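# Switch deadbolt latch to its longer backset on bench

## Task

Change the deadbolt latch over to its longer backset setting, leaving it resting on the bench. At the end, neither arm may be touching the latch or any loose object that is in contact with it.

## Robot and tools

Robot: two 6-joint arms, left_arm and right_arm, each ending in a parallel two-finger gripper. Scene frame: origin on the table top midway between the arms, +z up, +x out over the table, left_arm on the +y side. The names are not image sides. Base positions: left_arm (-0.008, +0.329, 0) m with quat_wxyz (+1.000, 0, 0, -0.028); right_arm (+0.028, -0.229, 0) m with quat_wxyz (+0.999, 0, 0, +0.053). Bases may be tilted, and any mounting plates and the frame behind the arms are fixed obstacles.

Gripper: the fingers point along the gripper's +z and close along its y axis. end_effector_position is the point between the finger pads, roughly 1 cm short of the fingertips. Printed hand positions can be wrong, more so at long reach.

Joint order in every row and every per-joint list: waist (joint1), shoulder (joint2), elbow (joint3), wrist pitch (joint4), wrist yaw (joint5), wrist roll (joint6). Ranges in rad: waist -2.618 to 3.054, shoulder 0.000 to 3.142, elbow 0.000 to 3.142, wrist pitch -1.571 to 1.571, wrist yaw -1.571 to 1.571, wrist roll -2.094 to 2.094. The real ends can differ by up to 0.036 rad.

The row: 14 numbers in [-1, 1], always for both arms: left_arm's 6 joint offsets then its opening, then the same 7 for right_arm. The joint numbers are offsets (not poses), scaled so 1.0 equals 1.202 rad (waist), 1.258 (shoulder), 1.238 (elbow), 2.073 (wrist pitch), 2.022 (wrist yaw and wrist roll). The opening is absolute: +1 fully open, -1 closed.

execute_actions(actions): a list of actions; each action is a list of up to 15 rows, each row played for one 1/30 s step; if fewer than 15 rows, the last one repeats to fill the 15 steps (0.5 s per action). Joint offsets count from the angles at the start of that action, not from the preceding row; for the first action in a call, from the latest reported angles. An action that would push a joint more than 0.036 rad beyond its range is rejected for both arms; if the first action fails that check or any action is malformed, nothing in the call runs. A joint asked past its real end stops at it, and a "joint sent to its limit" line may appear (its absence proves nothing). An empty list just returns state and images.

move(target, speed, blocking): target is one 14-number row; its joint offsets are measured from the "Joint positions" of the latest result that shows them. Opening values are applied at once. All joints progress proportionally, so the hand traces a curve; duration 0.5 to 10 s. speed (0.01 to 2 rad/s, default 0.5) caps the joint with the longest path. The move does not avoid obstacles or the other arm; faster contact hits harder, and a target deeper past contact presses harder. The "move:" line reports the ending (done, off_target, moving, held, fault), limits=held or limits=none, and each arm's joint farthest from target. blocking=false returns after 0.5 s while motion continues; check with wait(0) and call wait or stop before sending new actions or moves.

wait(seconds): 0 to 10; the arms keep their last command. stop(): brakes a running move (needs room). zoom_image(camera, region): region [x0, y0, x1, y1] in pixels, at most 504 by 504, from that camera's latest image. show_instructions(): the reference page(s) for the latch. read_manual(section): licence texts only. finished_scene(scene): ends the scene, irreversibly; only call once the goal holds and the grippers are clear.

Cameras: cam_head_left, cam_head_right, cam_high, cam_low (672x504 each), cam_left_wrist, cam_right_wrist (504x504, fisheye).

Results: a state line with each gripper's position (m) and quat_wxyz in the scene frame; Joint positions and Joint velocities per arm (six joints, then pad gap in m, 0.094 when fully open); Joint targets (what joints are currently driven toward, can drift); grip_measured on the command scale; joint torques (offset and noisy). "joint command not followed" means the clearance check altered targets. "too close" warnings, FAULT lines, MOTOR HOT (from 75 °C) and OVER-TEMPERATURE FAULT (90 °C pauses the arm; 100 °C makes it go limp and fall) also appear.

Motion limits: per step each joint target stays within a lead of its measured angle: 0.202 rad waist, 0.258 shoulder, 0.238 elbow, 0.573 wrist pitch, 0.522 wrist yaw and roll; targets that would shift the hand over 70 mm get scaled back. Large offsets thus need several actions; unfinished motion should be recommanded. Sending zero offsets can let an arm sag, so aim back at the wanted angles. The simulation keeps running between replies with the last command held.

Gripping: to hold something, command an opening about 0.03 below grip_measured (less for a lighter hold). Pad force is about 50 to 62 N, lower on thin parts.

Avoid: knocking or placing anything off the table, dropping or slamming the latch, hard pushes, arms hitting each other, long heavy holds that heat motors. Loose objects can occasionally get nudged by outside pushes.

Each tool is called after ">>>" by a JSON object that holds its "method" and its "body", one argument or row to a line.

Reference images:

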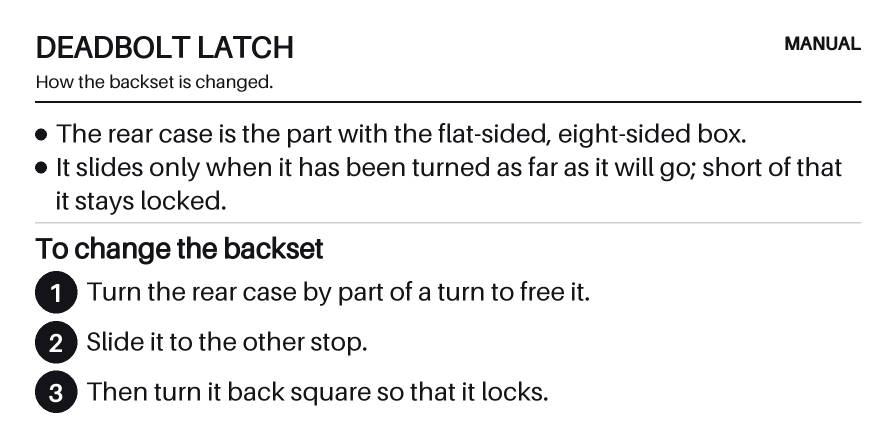

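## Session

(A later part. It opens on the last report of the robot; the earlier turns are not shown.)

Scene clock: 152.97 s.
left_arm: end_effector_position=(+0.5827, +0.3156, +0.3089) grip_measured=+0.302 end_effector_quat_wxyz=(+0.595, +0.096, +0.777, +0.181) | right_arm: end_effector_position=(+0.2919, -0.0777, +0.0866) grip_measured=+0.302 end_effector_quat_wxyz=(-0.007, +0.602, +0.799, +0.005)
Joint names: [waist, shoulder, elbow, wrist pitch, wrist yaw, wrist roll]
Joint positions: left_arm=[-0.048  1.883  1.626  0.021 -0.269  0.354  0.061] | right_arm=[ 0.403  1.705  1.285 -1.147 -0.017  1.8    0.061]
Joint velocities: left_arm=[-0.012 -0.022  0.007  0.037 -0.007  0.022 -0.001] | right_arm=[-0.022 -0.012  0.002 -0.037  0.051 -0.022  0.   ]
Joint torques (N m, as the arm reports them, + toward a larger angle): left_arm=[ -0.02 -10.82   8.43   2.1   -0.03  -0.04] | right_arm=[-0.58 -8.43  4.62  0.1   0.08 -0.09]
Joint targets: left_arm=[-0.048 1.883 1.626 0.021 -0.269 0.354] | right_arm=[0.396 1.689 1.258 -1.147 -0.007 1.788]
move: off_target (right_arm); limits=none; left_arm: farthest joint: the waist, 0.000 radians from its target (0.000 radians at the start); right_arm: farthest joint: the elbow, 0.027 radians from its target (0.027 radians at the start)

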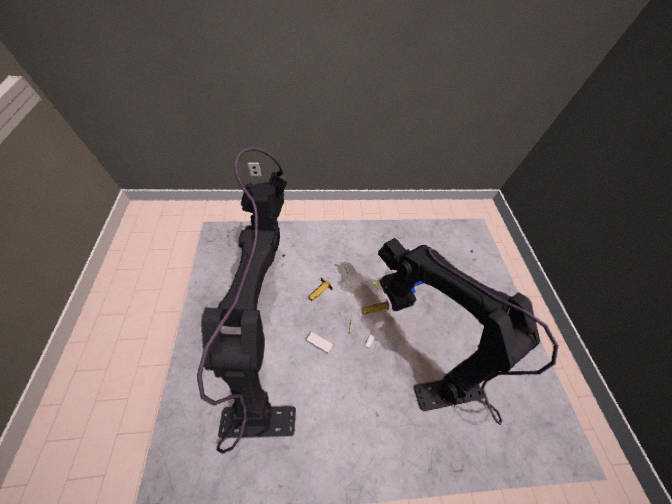

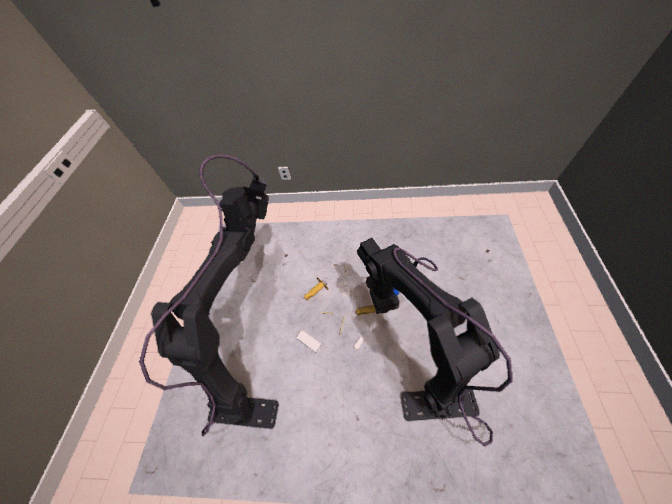

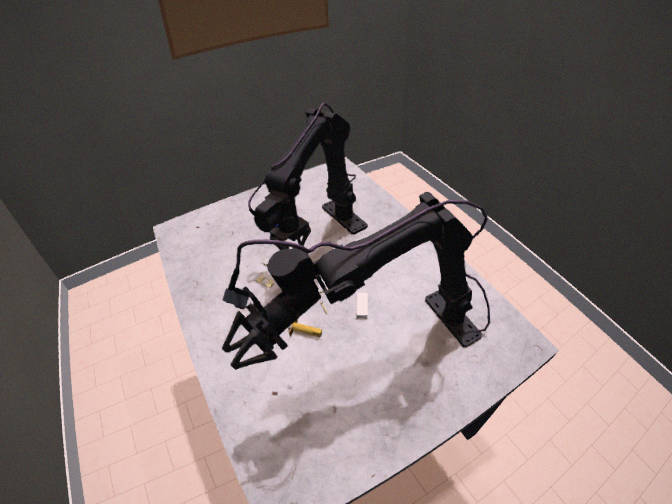

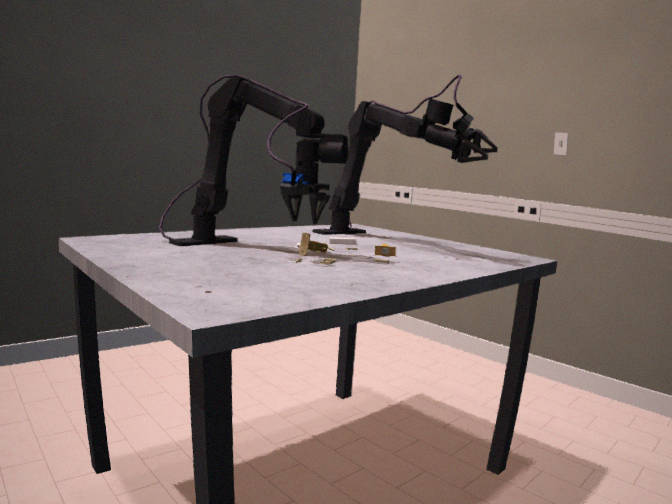

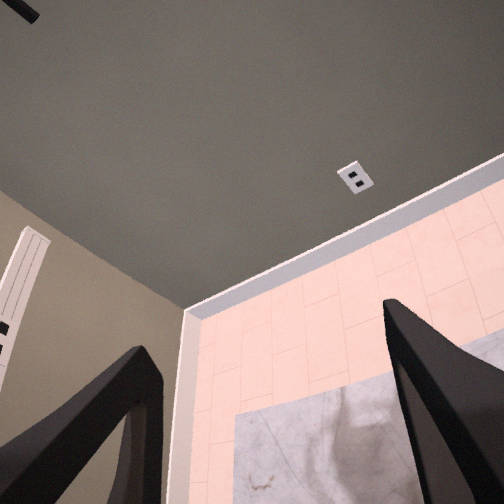

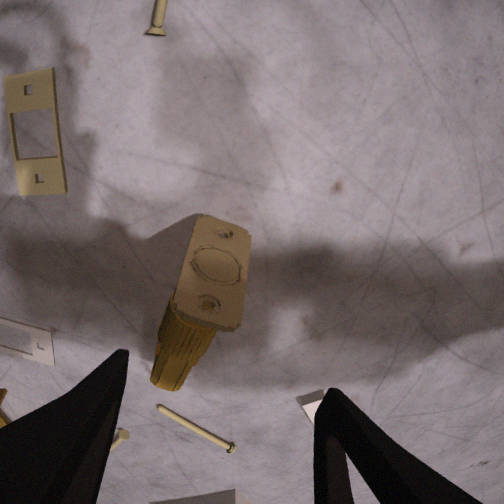

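>>> {"method": "move", "body": {
  "target": [0,0,0,0,0,0,0.3, 0.025,0,0,0,0.005,0.005,0.3],
  "speed": 0.3
}}

>>> {"method": "move", "body": {
  "target": [0,0,0,0,0,0,0.3, 0.005,0,-0.151,0.082,0.005,0,0.3],
  "speed": 0.25
}}

>>> {"method": "zoom_image", "body": {
  "camera": "cam_low",
  "region": [250, 160, 410, 280]
}}

Scene clock: 163.80 s.
left_arm: end_effector_position=(+0.5827, +0.3156, +0.3089) grip_measured=+0.302 end_effector_quat_wxyz=(+0.595, +0.096, +0.777, +0.181) | right_arm: end_effector_position=(+0.2886, -0.0722, +0.0866) grip_measured=+0.302 end_effector_quat_wxyz=(-0.007, +0.593, +0.805, +0.005)
Joint names: [waist, shoulder, elbow, wrist pitch, wrist yaw, wrist roll]
Joint positions: left_arm=[-0.048  1.883  1.626  0.021 -0.269  0.354  0.061] | right_arm=[ 0.424  1.705  1.285 -1.147 -0.017  1.8    0.061]
Joint velocities: left_arm=[-0.007 -0.012  0.002  0.007 -0.007 -0.022  0.   ] | right_arm=[ 0.002 -0.002  0.007  0.022  0.007 -0.051  0.001]
Joint torques (N m, as the arm reports them, + toward a larger angle): left_arm=[  0.   -10.79   8.41   2.11  -0.05  -0.03] | right_arm=[ 0.55 -7.4   7.09  0.15  0.08  0.11]
Joint targets: left_arm=[-0.048 1.883 1.626 0.021 -0.269 0.354] | right_arm=[0.434 1.705 1.285 -1.147 -0.007 1.811]
move: done; limits=none; left_arm: farthest joint: the waist, 0.000 radians from its target (0.000 radians at the start); right_arm: farthest joint: the wrist yaw, 0.010 radians from its target (0.010 radians at the start)

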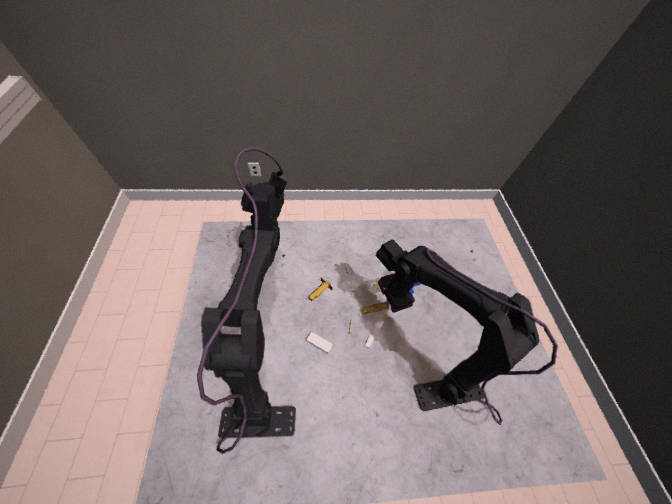

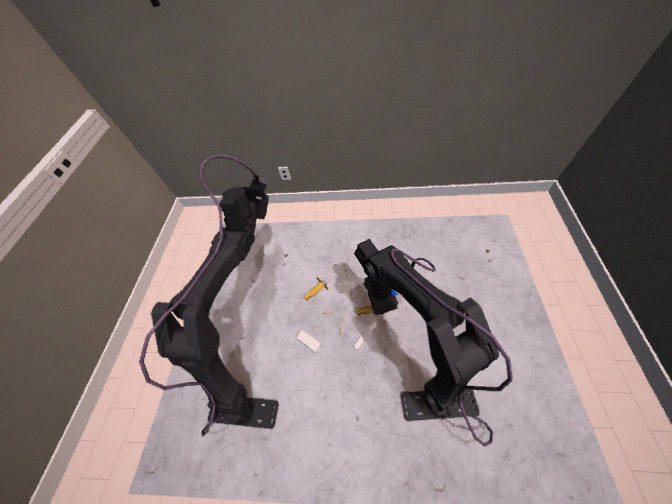

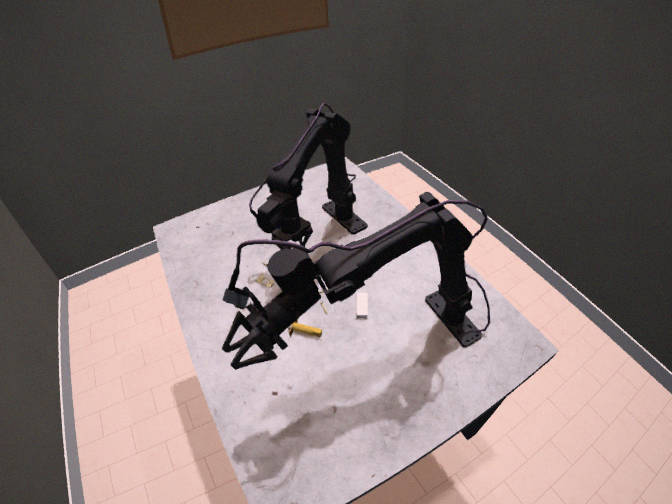

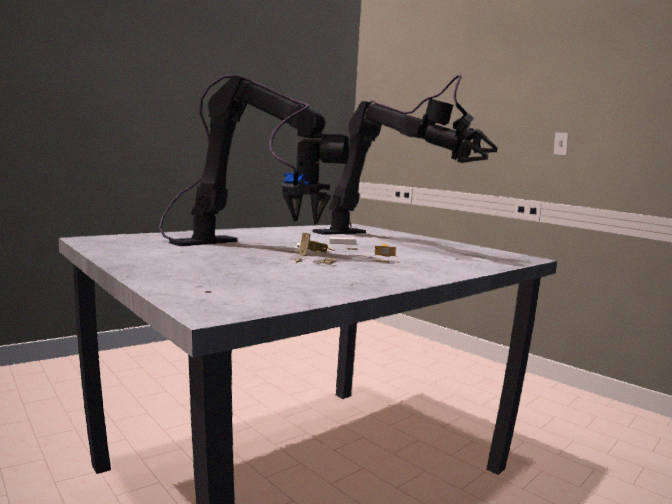

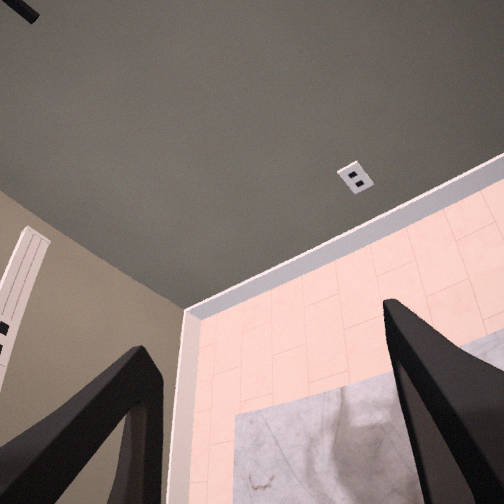

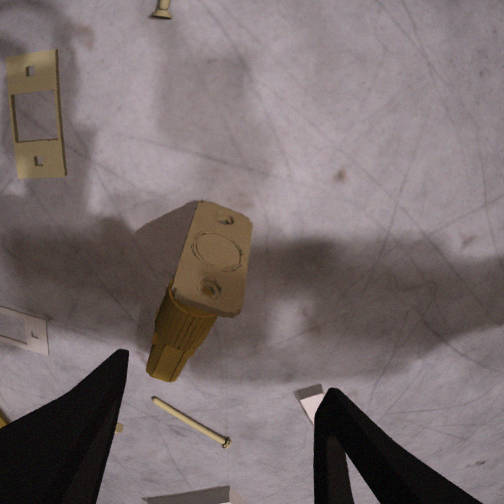

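Scene clock: 165.00 s.
left_arm: end_effector_position=(+0.5827, +0.3156, +0.3089) grip_measured=+0.302 end_effector_quat_wxyz=(+0.595, +0.096, +0.777, +0.181) | right_arm: end_effector_position=(+0.2811, -0.0765, +0.0477) grip_measured=+0.302 end_effector_quat_wxyz=(-0.006, +0.593, +0.805, +0.008)
Joint names: [waist, shoulder, elbow, wrist pitch, wrist yaw, wrist roll]
Joint positions: left_arm=[-0.048  1.883  1.626  0.021 -0.269  0.354  0.061] | right_arm=[ 0.424  1.705  1.125 -0.98  -0.017  1.8    0.061]
Joint velocities: left_arm=[ 0.002 -0.002  0.007  0.022 -0.037 -0.022 -0.   ] | right_arm=[-0.017 -0.002 -0.012 -0.022 -0.081  0.007 -0.001]
Joint torques (N m, as the arm reports them, + toward a larger angle): left_arm=[ -0.07 -10.78   8.43   2.1   -0.04  -0.03] | right_arm=[ 0.35 -7.19  4.46  0.16  0.11  0.  ]
Joint targets: left_arm=[-0.048 1.883 1.626 0.021 -0.269 0.354] | right_arm=[0.430 1.705 1.098 -0.977 -0.007 1.800]
move: off_target (right_arm); limits=none; left_arm: farthest joint: the waist, 0.000 radians from its target (0.000 radians at the start); right_arm: farthest joint: the elbow, 0.027 radians from its target (0.187 radians at the start)

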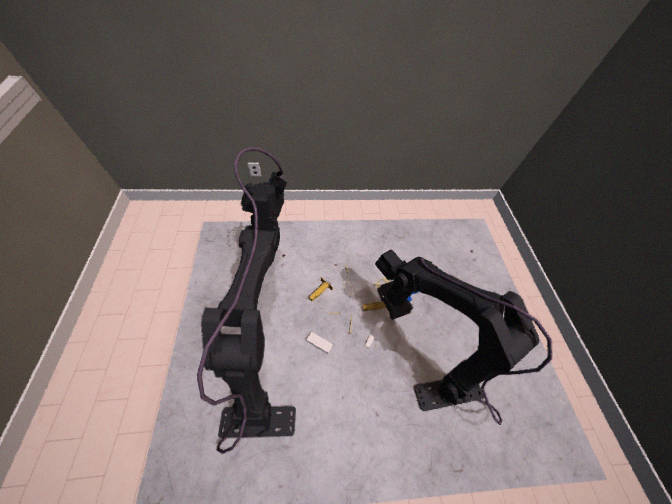

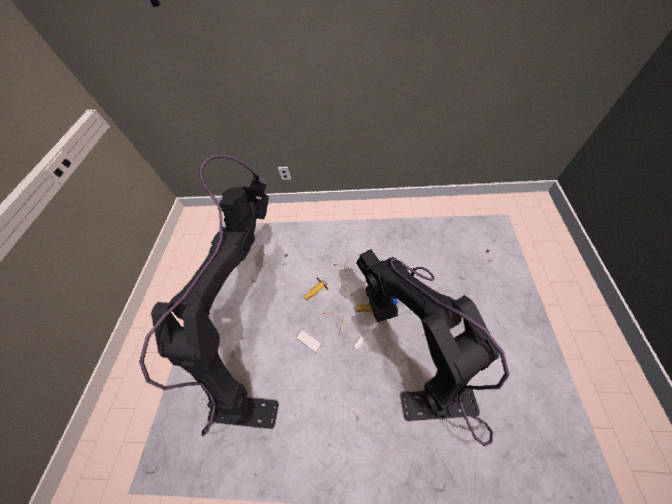

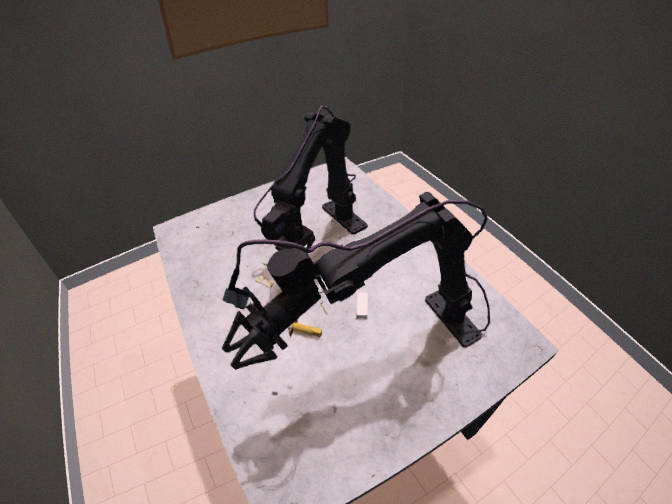

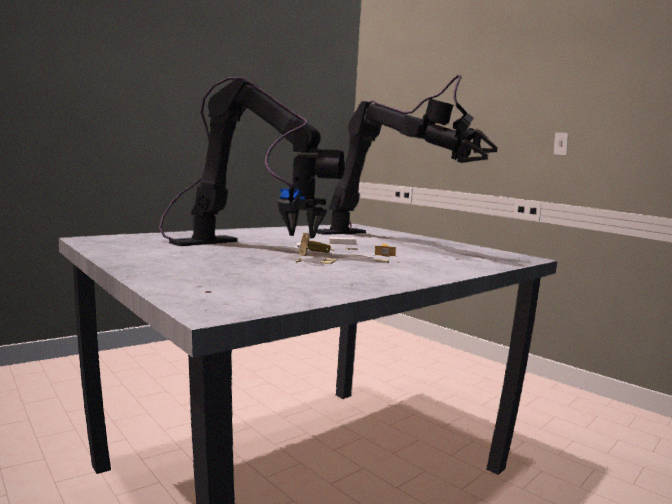

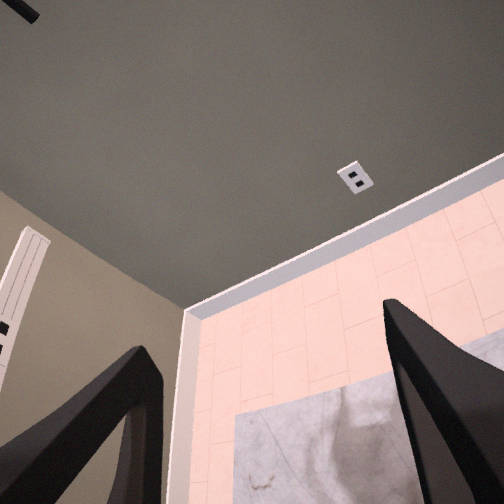

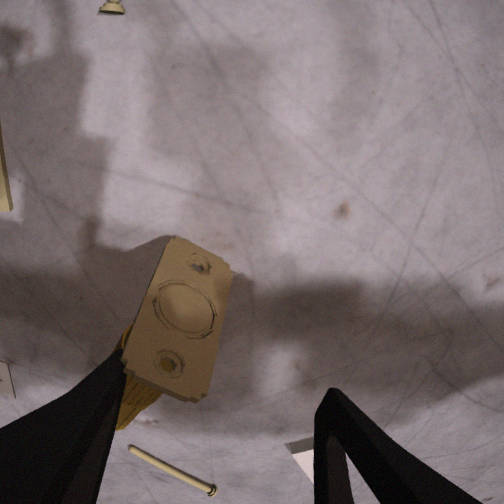

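Region (250, 160, 410, 280) of cam_low's 672x504 image, scaled by 3.150, with more detail than that image has; it fills the top 378 rows of this view, and the rest is white.

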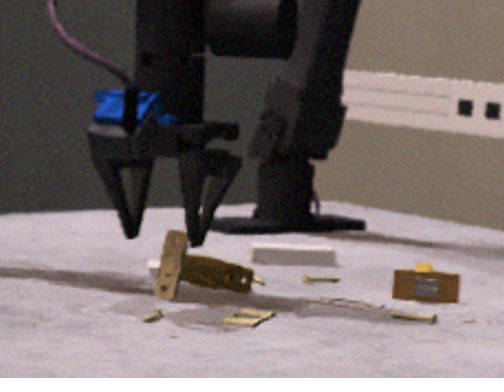

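>>> {"method": "move", "body": {
  "target": [0,0,0,0,0,0,0.3, 0.005,0.056,0.085,-0.012,0.005,0,0.3],
  "speed": 0.2
}}

>>> {"method": "zoom_image", "body": {
  "camera": "cam_low",
  "region": [250, 160, 410, 280]
}}

Scene clock: 176.00 s.
left_arm: end_effector_position=(+0.5827, +0.3156, +0.3089) grip_measured=+0.302 end_effector_quat_wxyz=(+0.595, +0.096, +0.777, +0.181) | right_arm: end_effector_position=(+0.2982, -0.0666, +0.0513) grip_measured=+0.302 end_effector_quat_wxyz=(-0.002, +0.593, +0.805, +0.016)
Joint names: [waist, shoulder, elbow, wrist pitch, wrist yaw, wrist roll]
Joint positions: left_arm=[-0.048  1.883  1.626  0.021 -0.269  0.354  0.061] | right_arm=[ 0.424  1.757  1.201 -0.987 -0.017  1.8    0.061]
Joint velocities: left_arm=[ 0.002 -0.017  0.012 -0.022  0.007  0.051 -0.001] | right_arm=[ 0.002 -0.002  0.012 -0.066  0.037 -0.081 -0.   ]
Joint torques (N m, as the arm reports them, + toward a larger angle): left_arm=[ -0.04 -10.76   8.43   2.1   -0.03  -0.04] | right_arm=[ 0.31 -6.35  9.34  0.01  0.1   0.03]
Joint targets: left_arm=[-0.048 1.883 1.626 0.021 -0.269 0.354] | right_arm=[0.430 1.776 1.230 -1.005 -0.007 1.800]
move: off_target (right_arm); limits=none; left_arm: farthest joint: the waist, 0.000 radians from its target (0.000 radians at the start); right_arm: farthest joint: the elbow, 0.030 radians from its target (0.105 radians at the start)

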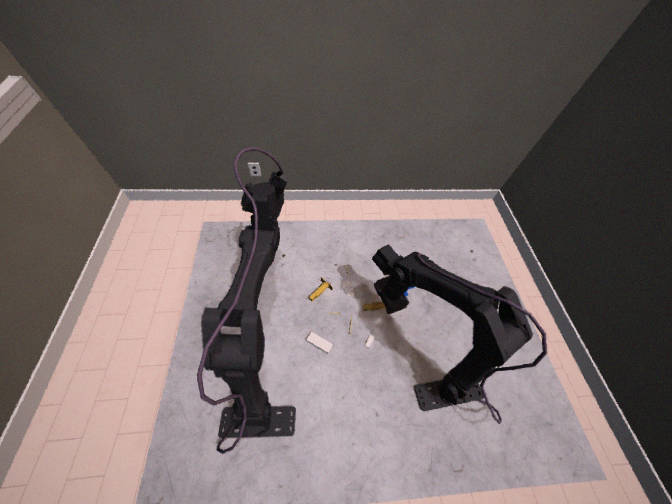

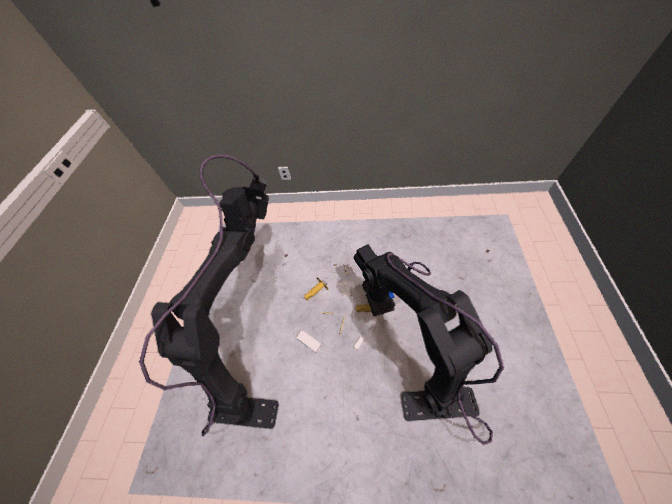

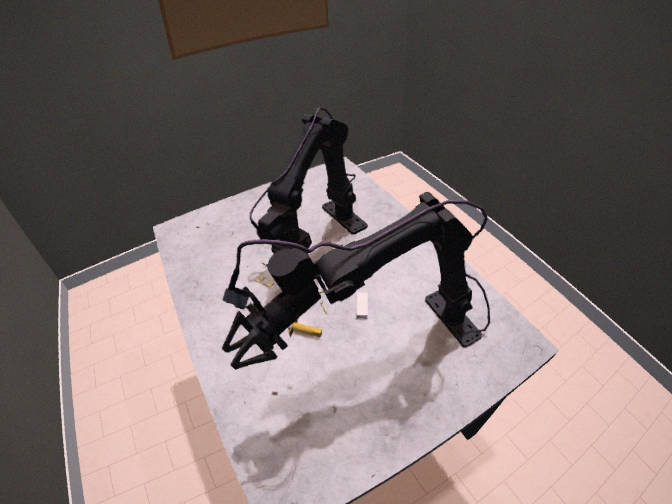

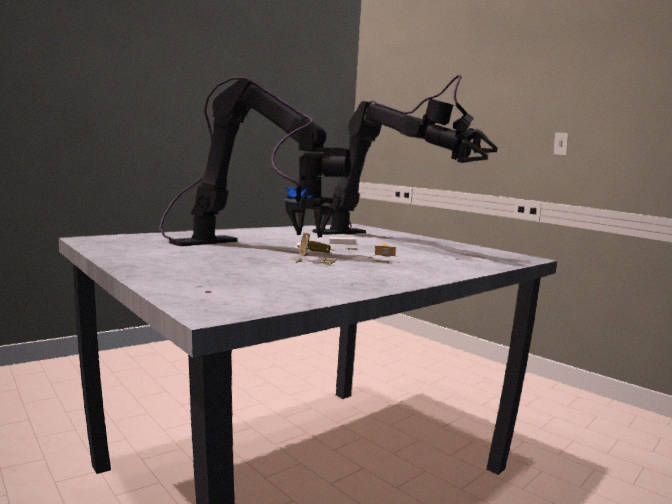

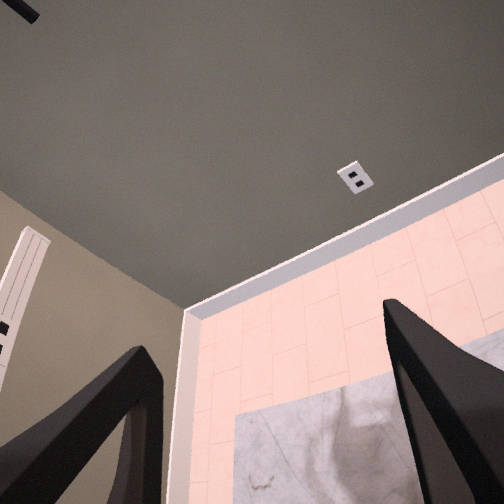

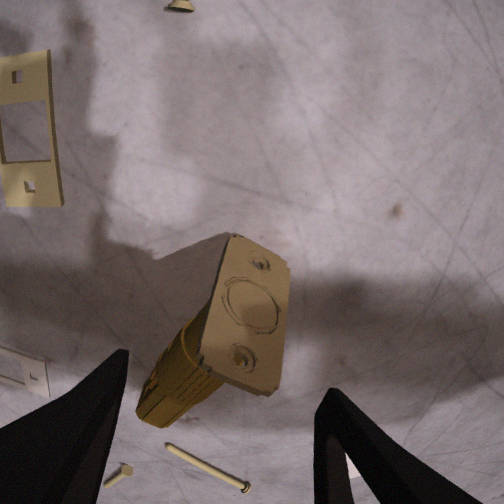

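Region (250, 160, 410, 280) of cam_low's 672x504 image, scaled by 3.150, with more detail than that image has; it fills the top 378 rows of this view, and the rest is white.

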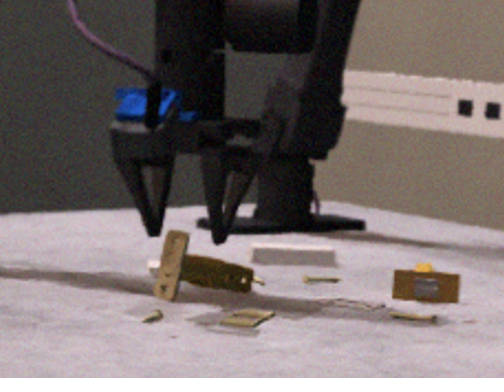

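>>> {"method": "move", "body": {
  "target": [0,0,0,0,0,0,0.3, 0.005,0.006,-0.115,0.058,0.005,0,0.3],
  "speed": 0.2
}}

>>> {"method": "zoom_image", "body": {
  "camera": "cam_low",
  "region": [250, 160, 410, 280]
}}

Scene clock: 187.10 s.
left_arm: end_effector_position=(+0.5827, +0.3156, +0.3089) grip_measured=+0.302 end_effector_quat_wxyz=(+0.595, +0.096, +0.777, +0.181) | right_arm: end_effector_position=(+0.2889, -0.0720, +0.0239) grip_measured=+0.302 end_effector_quat_wxyz=(-0.002, +0.593, +0.805, +0.016)
Joint names: [waist, shoulder, elbow, wrist pitch, wrist yaw, wrist roll]
Joint positions: left_arm=[-0.048  1.883  1.626  0.021 -0.269  0.354  0.061] | right_arm=[ 0.424  1.757  1.083 -0.87  -0.017  1.8    0.061]
Joint velocities: left_arm=[-0.017  0.002 -0.022  0.037 -0.007  0.037  0.   ] | right_arm=[-0.022 -0.012  0.002  0.007 -0.066 -0.022 -0.001]
Joint torques (N m, as the arm reports them, + toward a larger angle): left_arm=[ -0.02 -10.74   8.44   2.11  -0.03  -0.04] | right_arm=[ 0.5  -6.96  4.54  0.18  0.12 -0.03]
Joint targets: left_arm=[-0.048 1.883 1.626 0.021 -0.269 0.354] | right_arm=[0.430 1.764 1.058 -0.867 -0.007 1.800]
move: off_target (right_arm); limits=none; left_arm: farthest joint: the waist, 0.000 radians from its target (0.000 radians at the start); right_arm: farthest joint: the elbow, 0.025 radians from its target (0.142 radians at the start)

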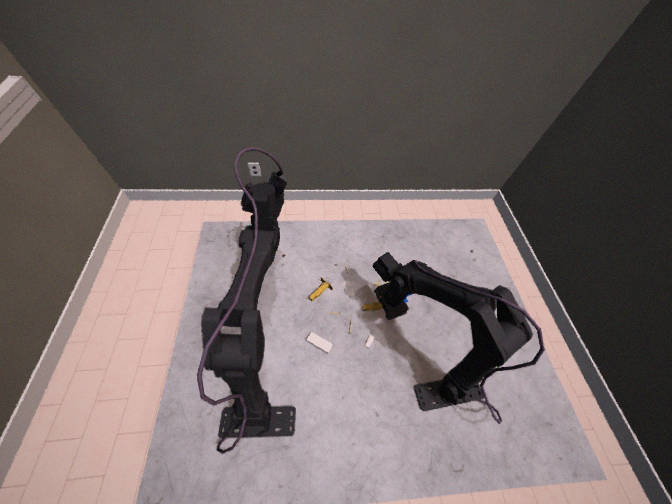

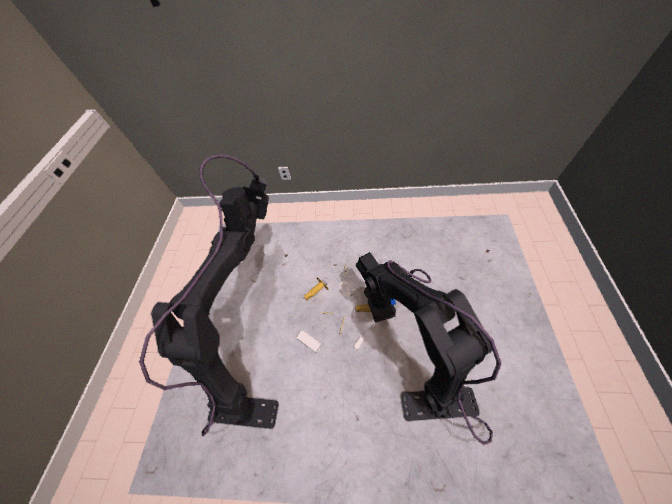

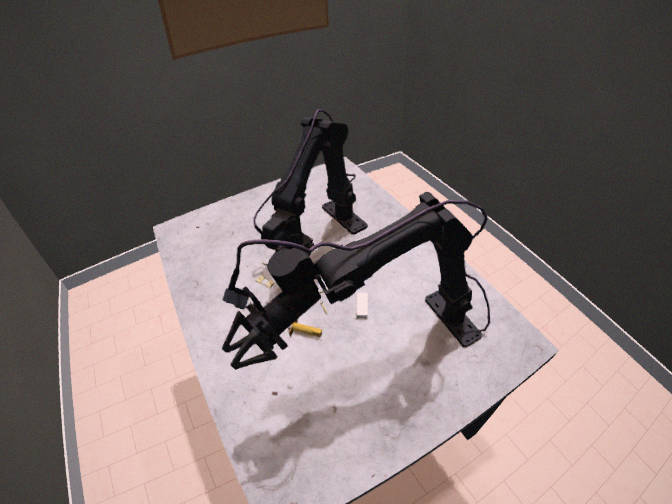

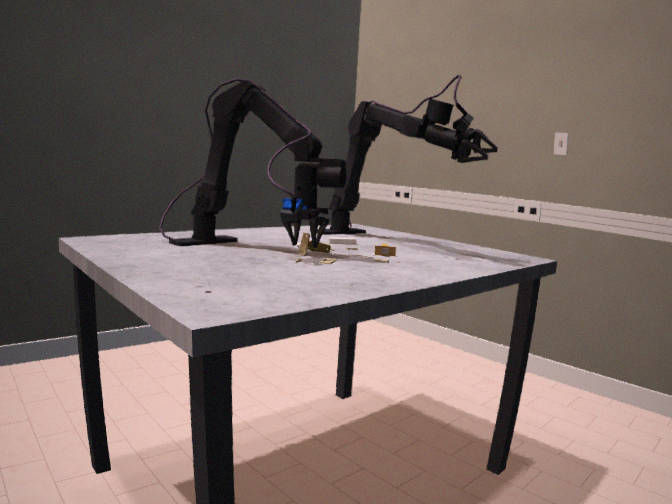

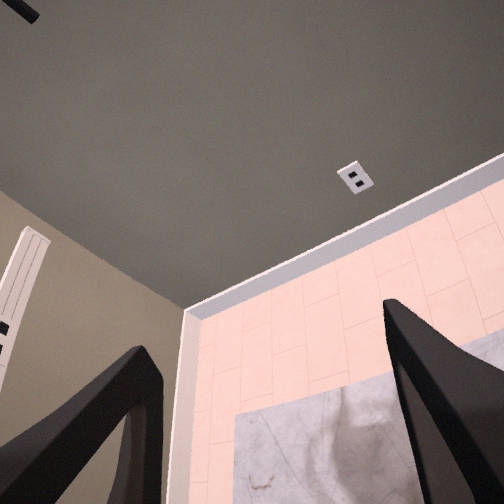

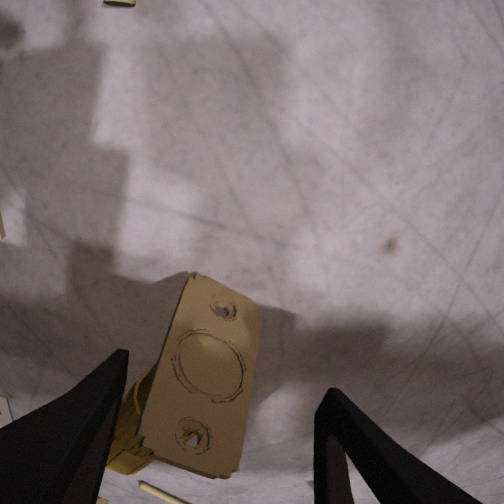

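Region (250, 160, 410, 280) of cam_low's 672x504 image, scaled by 3.150, with more detail than that image has; it fills the top 378 rows of this view, and the rest is white.

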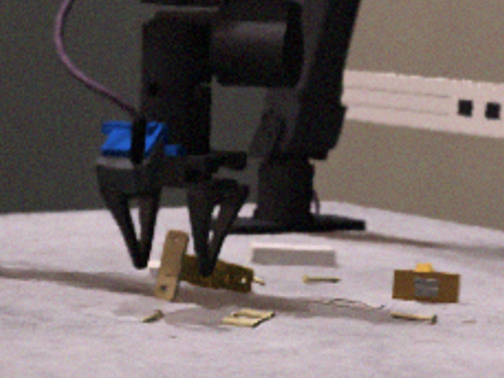

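>>> {"method": "move", "body": {
  "target": [0,0,0,0,0,0,0.3, 0.005,0.035,0.035,0,0.005,0,0.3],
  "speed": 0.2
}}

>>> {"method": "move", "body": {
  "target": [0,0,0,0,0,0,0.3, 0.005,0.01,0.02,0,0.005,0,-0.55]
}}

Scene clock: 195.70 s.
left_arm: end_effector_position=(+0.5827, +0.3156, +0.3089) grip_measured=+0.302 end_effector_quat_wxyz=(+0.595, +0.096, +0.777, +0.181) | right_arm: end_effector_position=(+0.2916, -0.0704, +0.0195) grip_measured=+0.302 end_effector_quat_wxyz=(-0.004, +0.593, +0.805, +0.011)
Joint names: [waist, shoulder, elbow, wrist pitch, wrist yaw, wrist roll]
Joint positions: left_arm=[-0.048  1.883  1.626  0.021 -0.269  0.354  0.061] | right_arm=[ 0.424  1.784  1.098 -0.867 -0.017  1.8    0.061]
Joint velocities: left_arm=[-0.012  0.007  0.012  0.066 -0.066 -0.007  0.001] | right_arm=[-0.017  0.007 -0.007  0.007 -0.022 -0.066 -0.   ]
Joint torques (N m, as the arm reports them, + toward a larger angle): left_arm=[ -0.05 -10.76   8.47   2.1   -0.05  -0.05] | right_arm=[ 0.21 -6.69  8.77  0.14  0.1   0.02]
Joint targets: left_arm=[-0.048 1.883 1.626 0.021 -0.269 0.354] | right_arm=[0.430 1.801 1.127 -0.870 -0.007 1.800]
move: off_target (right_arm); limits=none; left_arm: farthest joint: the waist, 0.000 radians from its target (0.000 radians at the start); right_arm: farthest joint: the elbow, 0.028 radians from its target (0.043 radians at the start)

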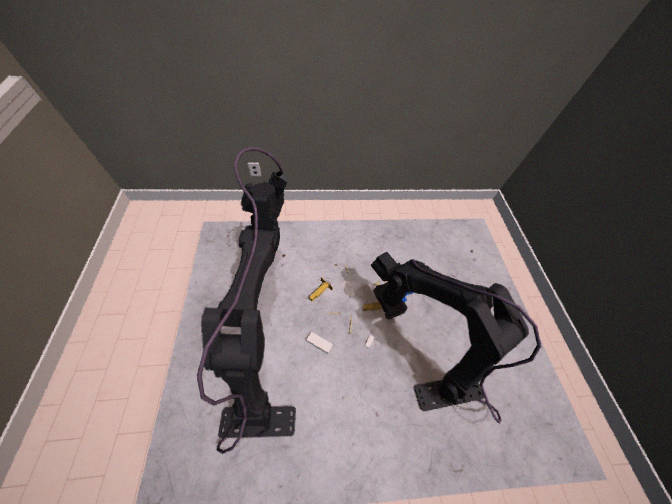

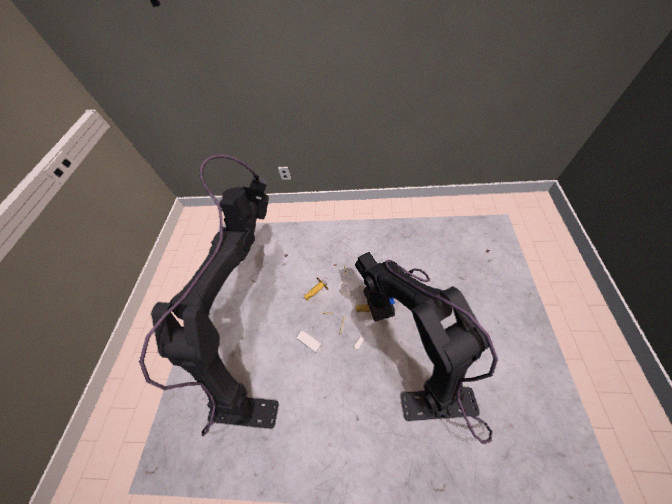

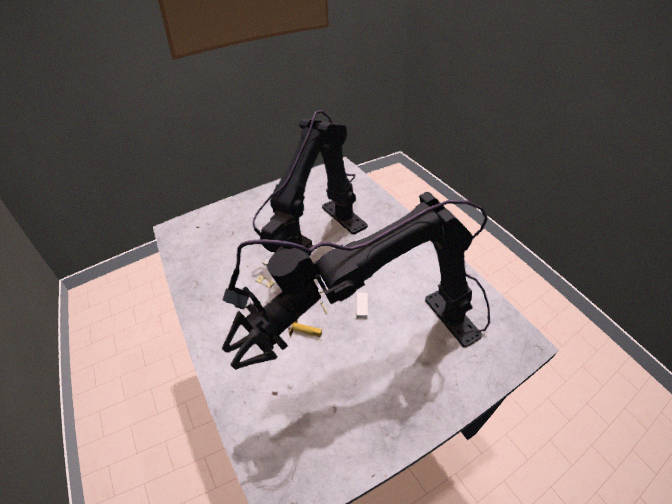

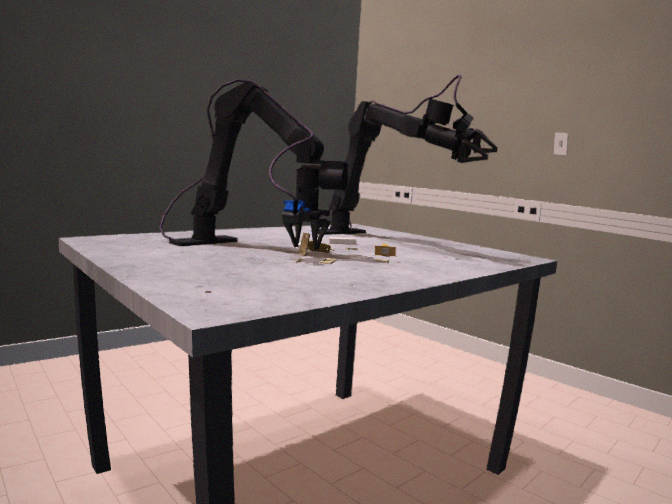

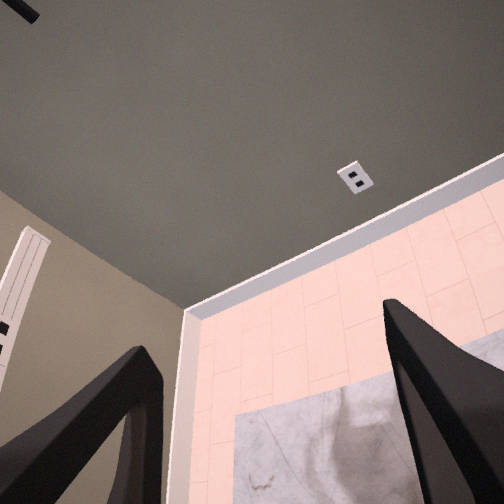

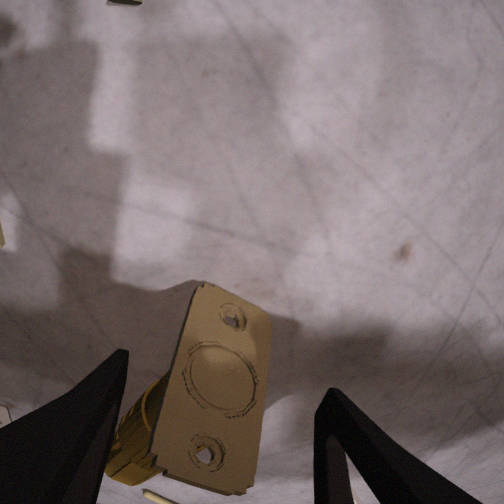

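Scene clock: 196.40 s.
left_arm: end_effector_position=(+0.5827, +0.3156, +0.3089) grip_measured=+0.302 end_effector_quat_wxyz=(+0.595, +0.096, +0.777, +0.181) | right_arm: end_effector_position=(+0.2926, -0.0698, +0.0195) grip_measured=-0.501 end_effector_quat_wxyz=(-0.003, +0.593, +0.805, +0.013)
Joint names: [waist, shoulder, elbow, wrist pitch, wrist yaw, wrist roll]
Joint positions: left_arm=[-0.048  1.883  1.626  0.021 -0.269  0.354  0.061] | right_arm=[ 0.424  1.784  1.098 -0.863 -0.017  1.8    0.023]
Joint velocities: left_arm=[-0.002 -0.022 -0.002  0.022 -0.081 -0.022  0.   ] | right_arm=[-0.007 -0.007  0.007 -0.037  0.007 -0.037 -0.001]
Joint torques (N m, as the arm reports them, + toward a larger angle): left_arm=[ -0.04 -10.81   8.43   2.09  -0.04  -0.04] | right_arm=[ 0.44 -6.91  8.54  0.14  0.12  0.01]
Joint targets: left_arm=[-0.048 1.883 1.626 0.021 -0.269 0.354] | right_arm=[0.430 1.797 1.123 -0.867 -0.006 1.800]
move: off_target (right_arm); limits=none; left_arm: farthest joint: the waist, 0.000 radians from its target (0.000 radians at the start); right_arm: farthest joint: the elbow, 0.024 radians from its target (0.024 radians at the start)

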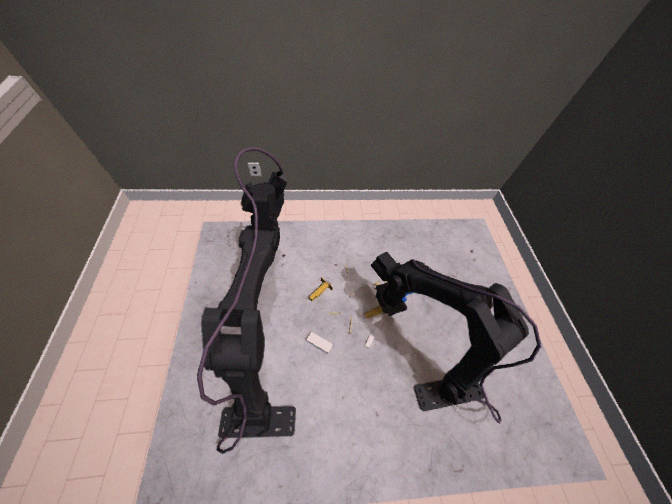

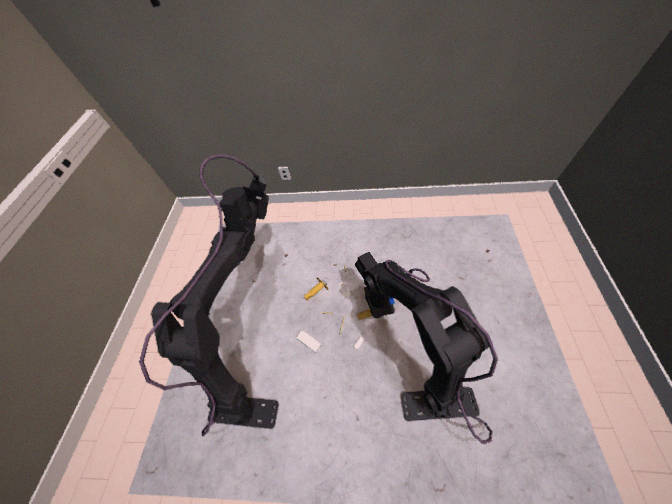

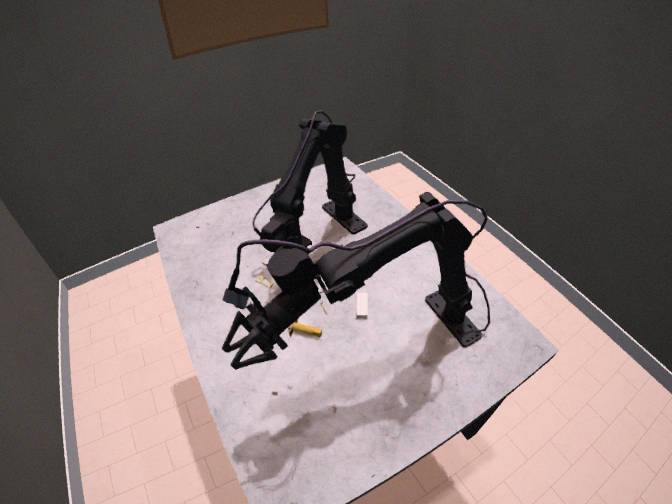

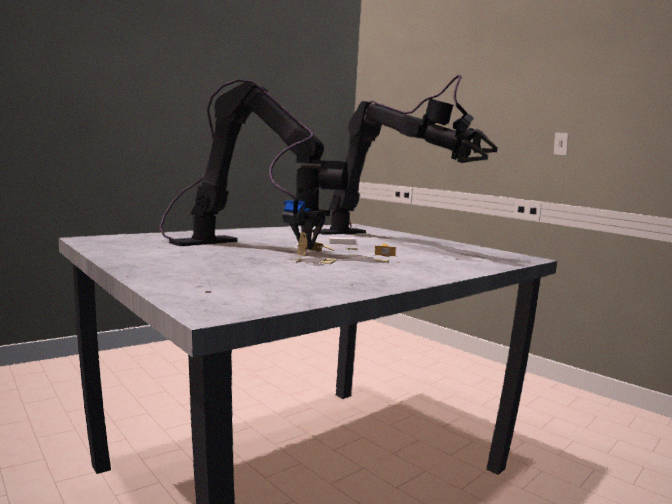

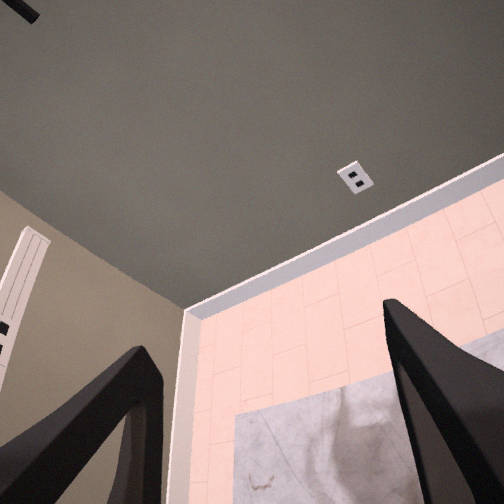

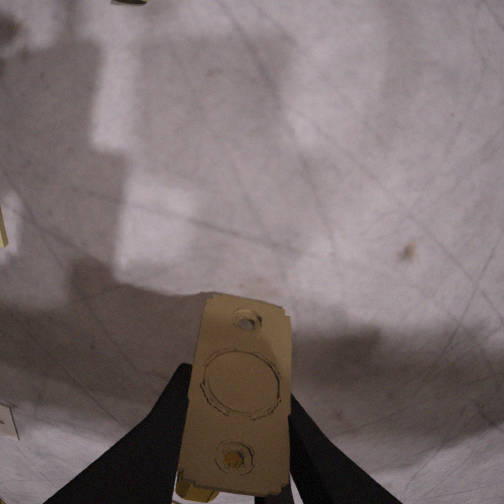

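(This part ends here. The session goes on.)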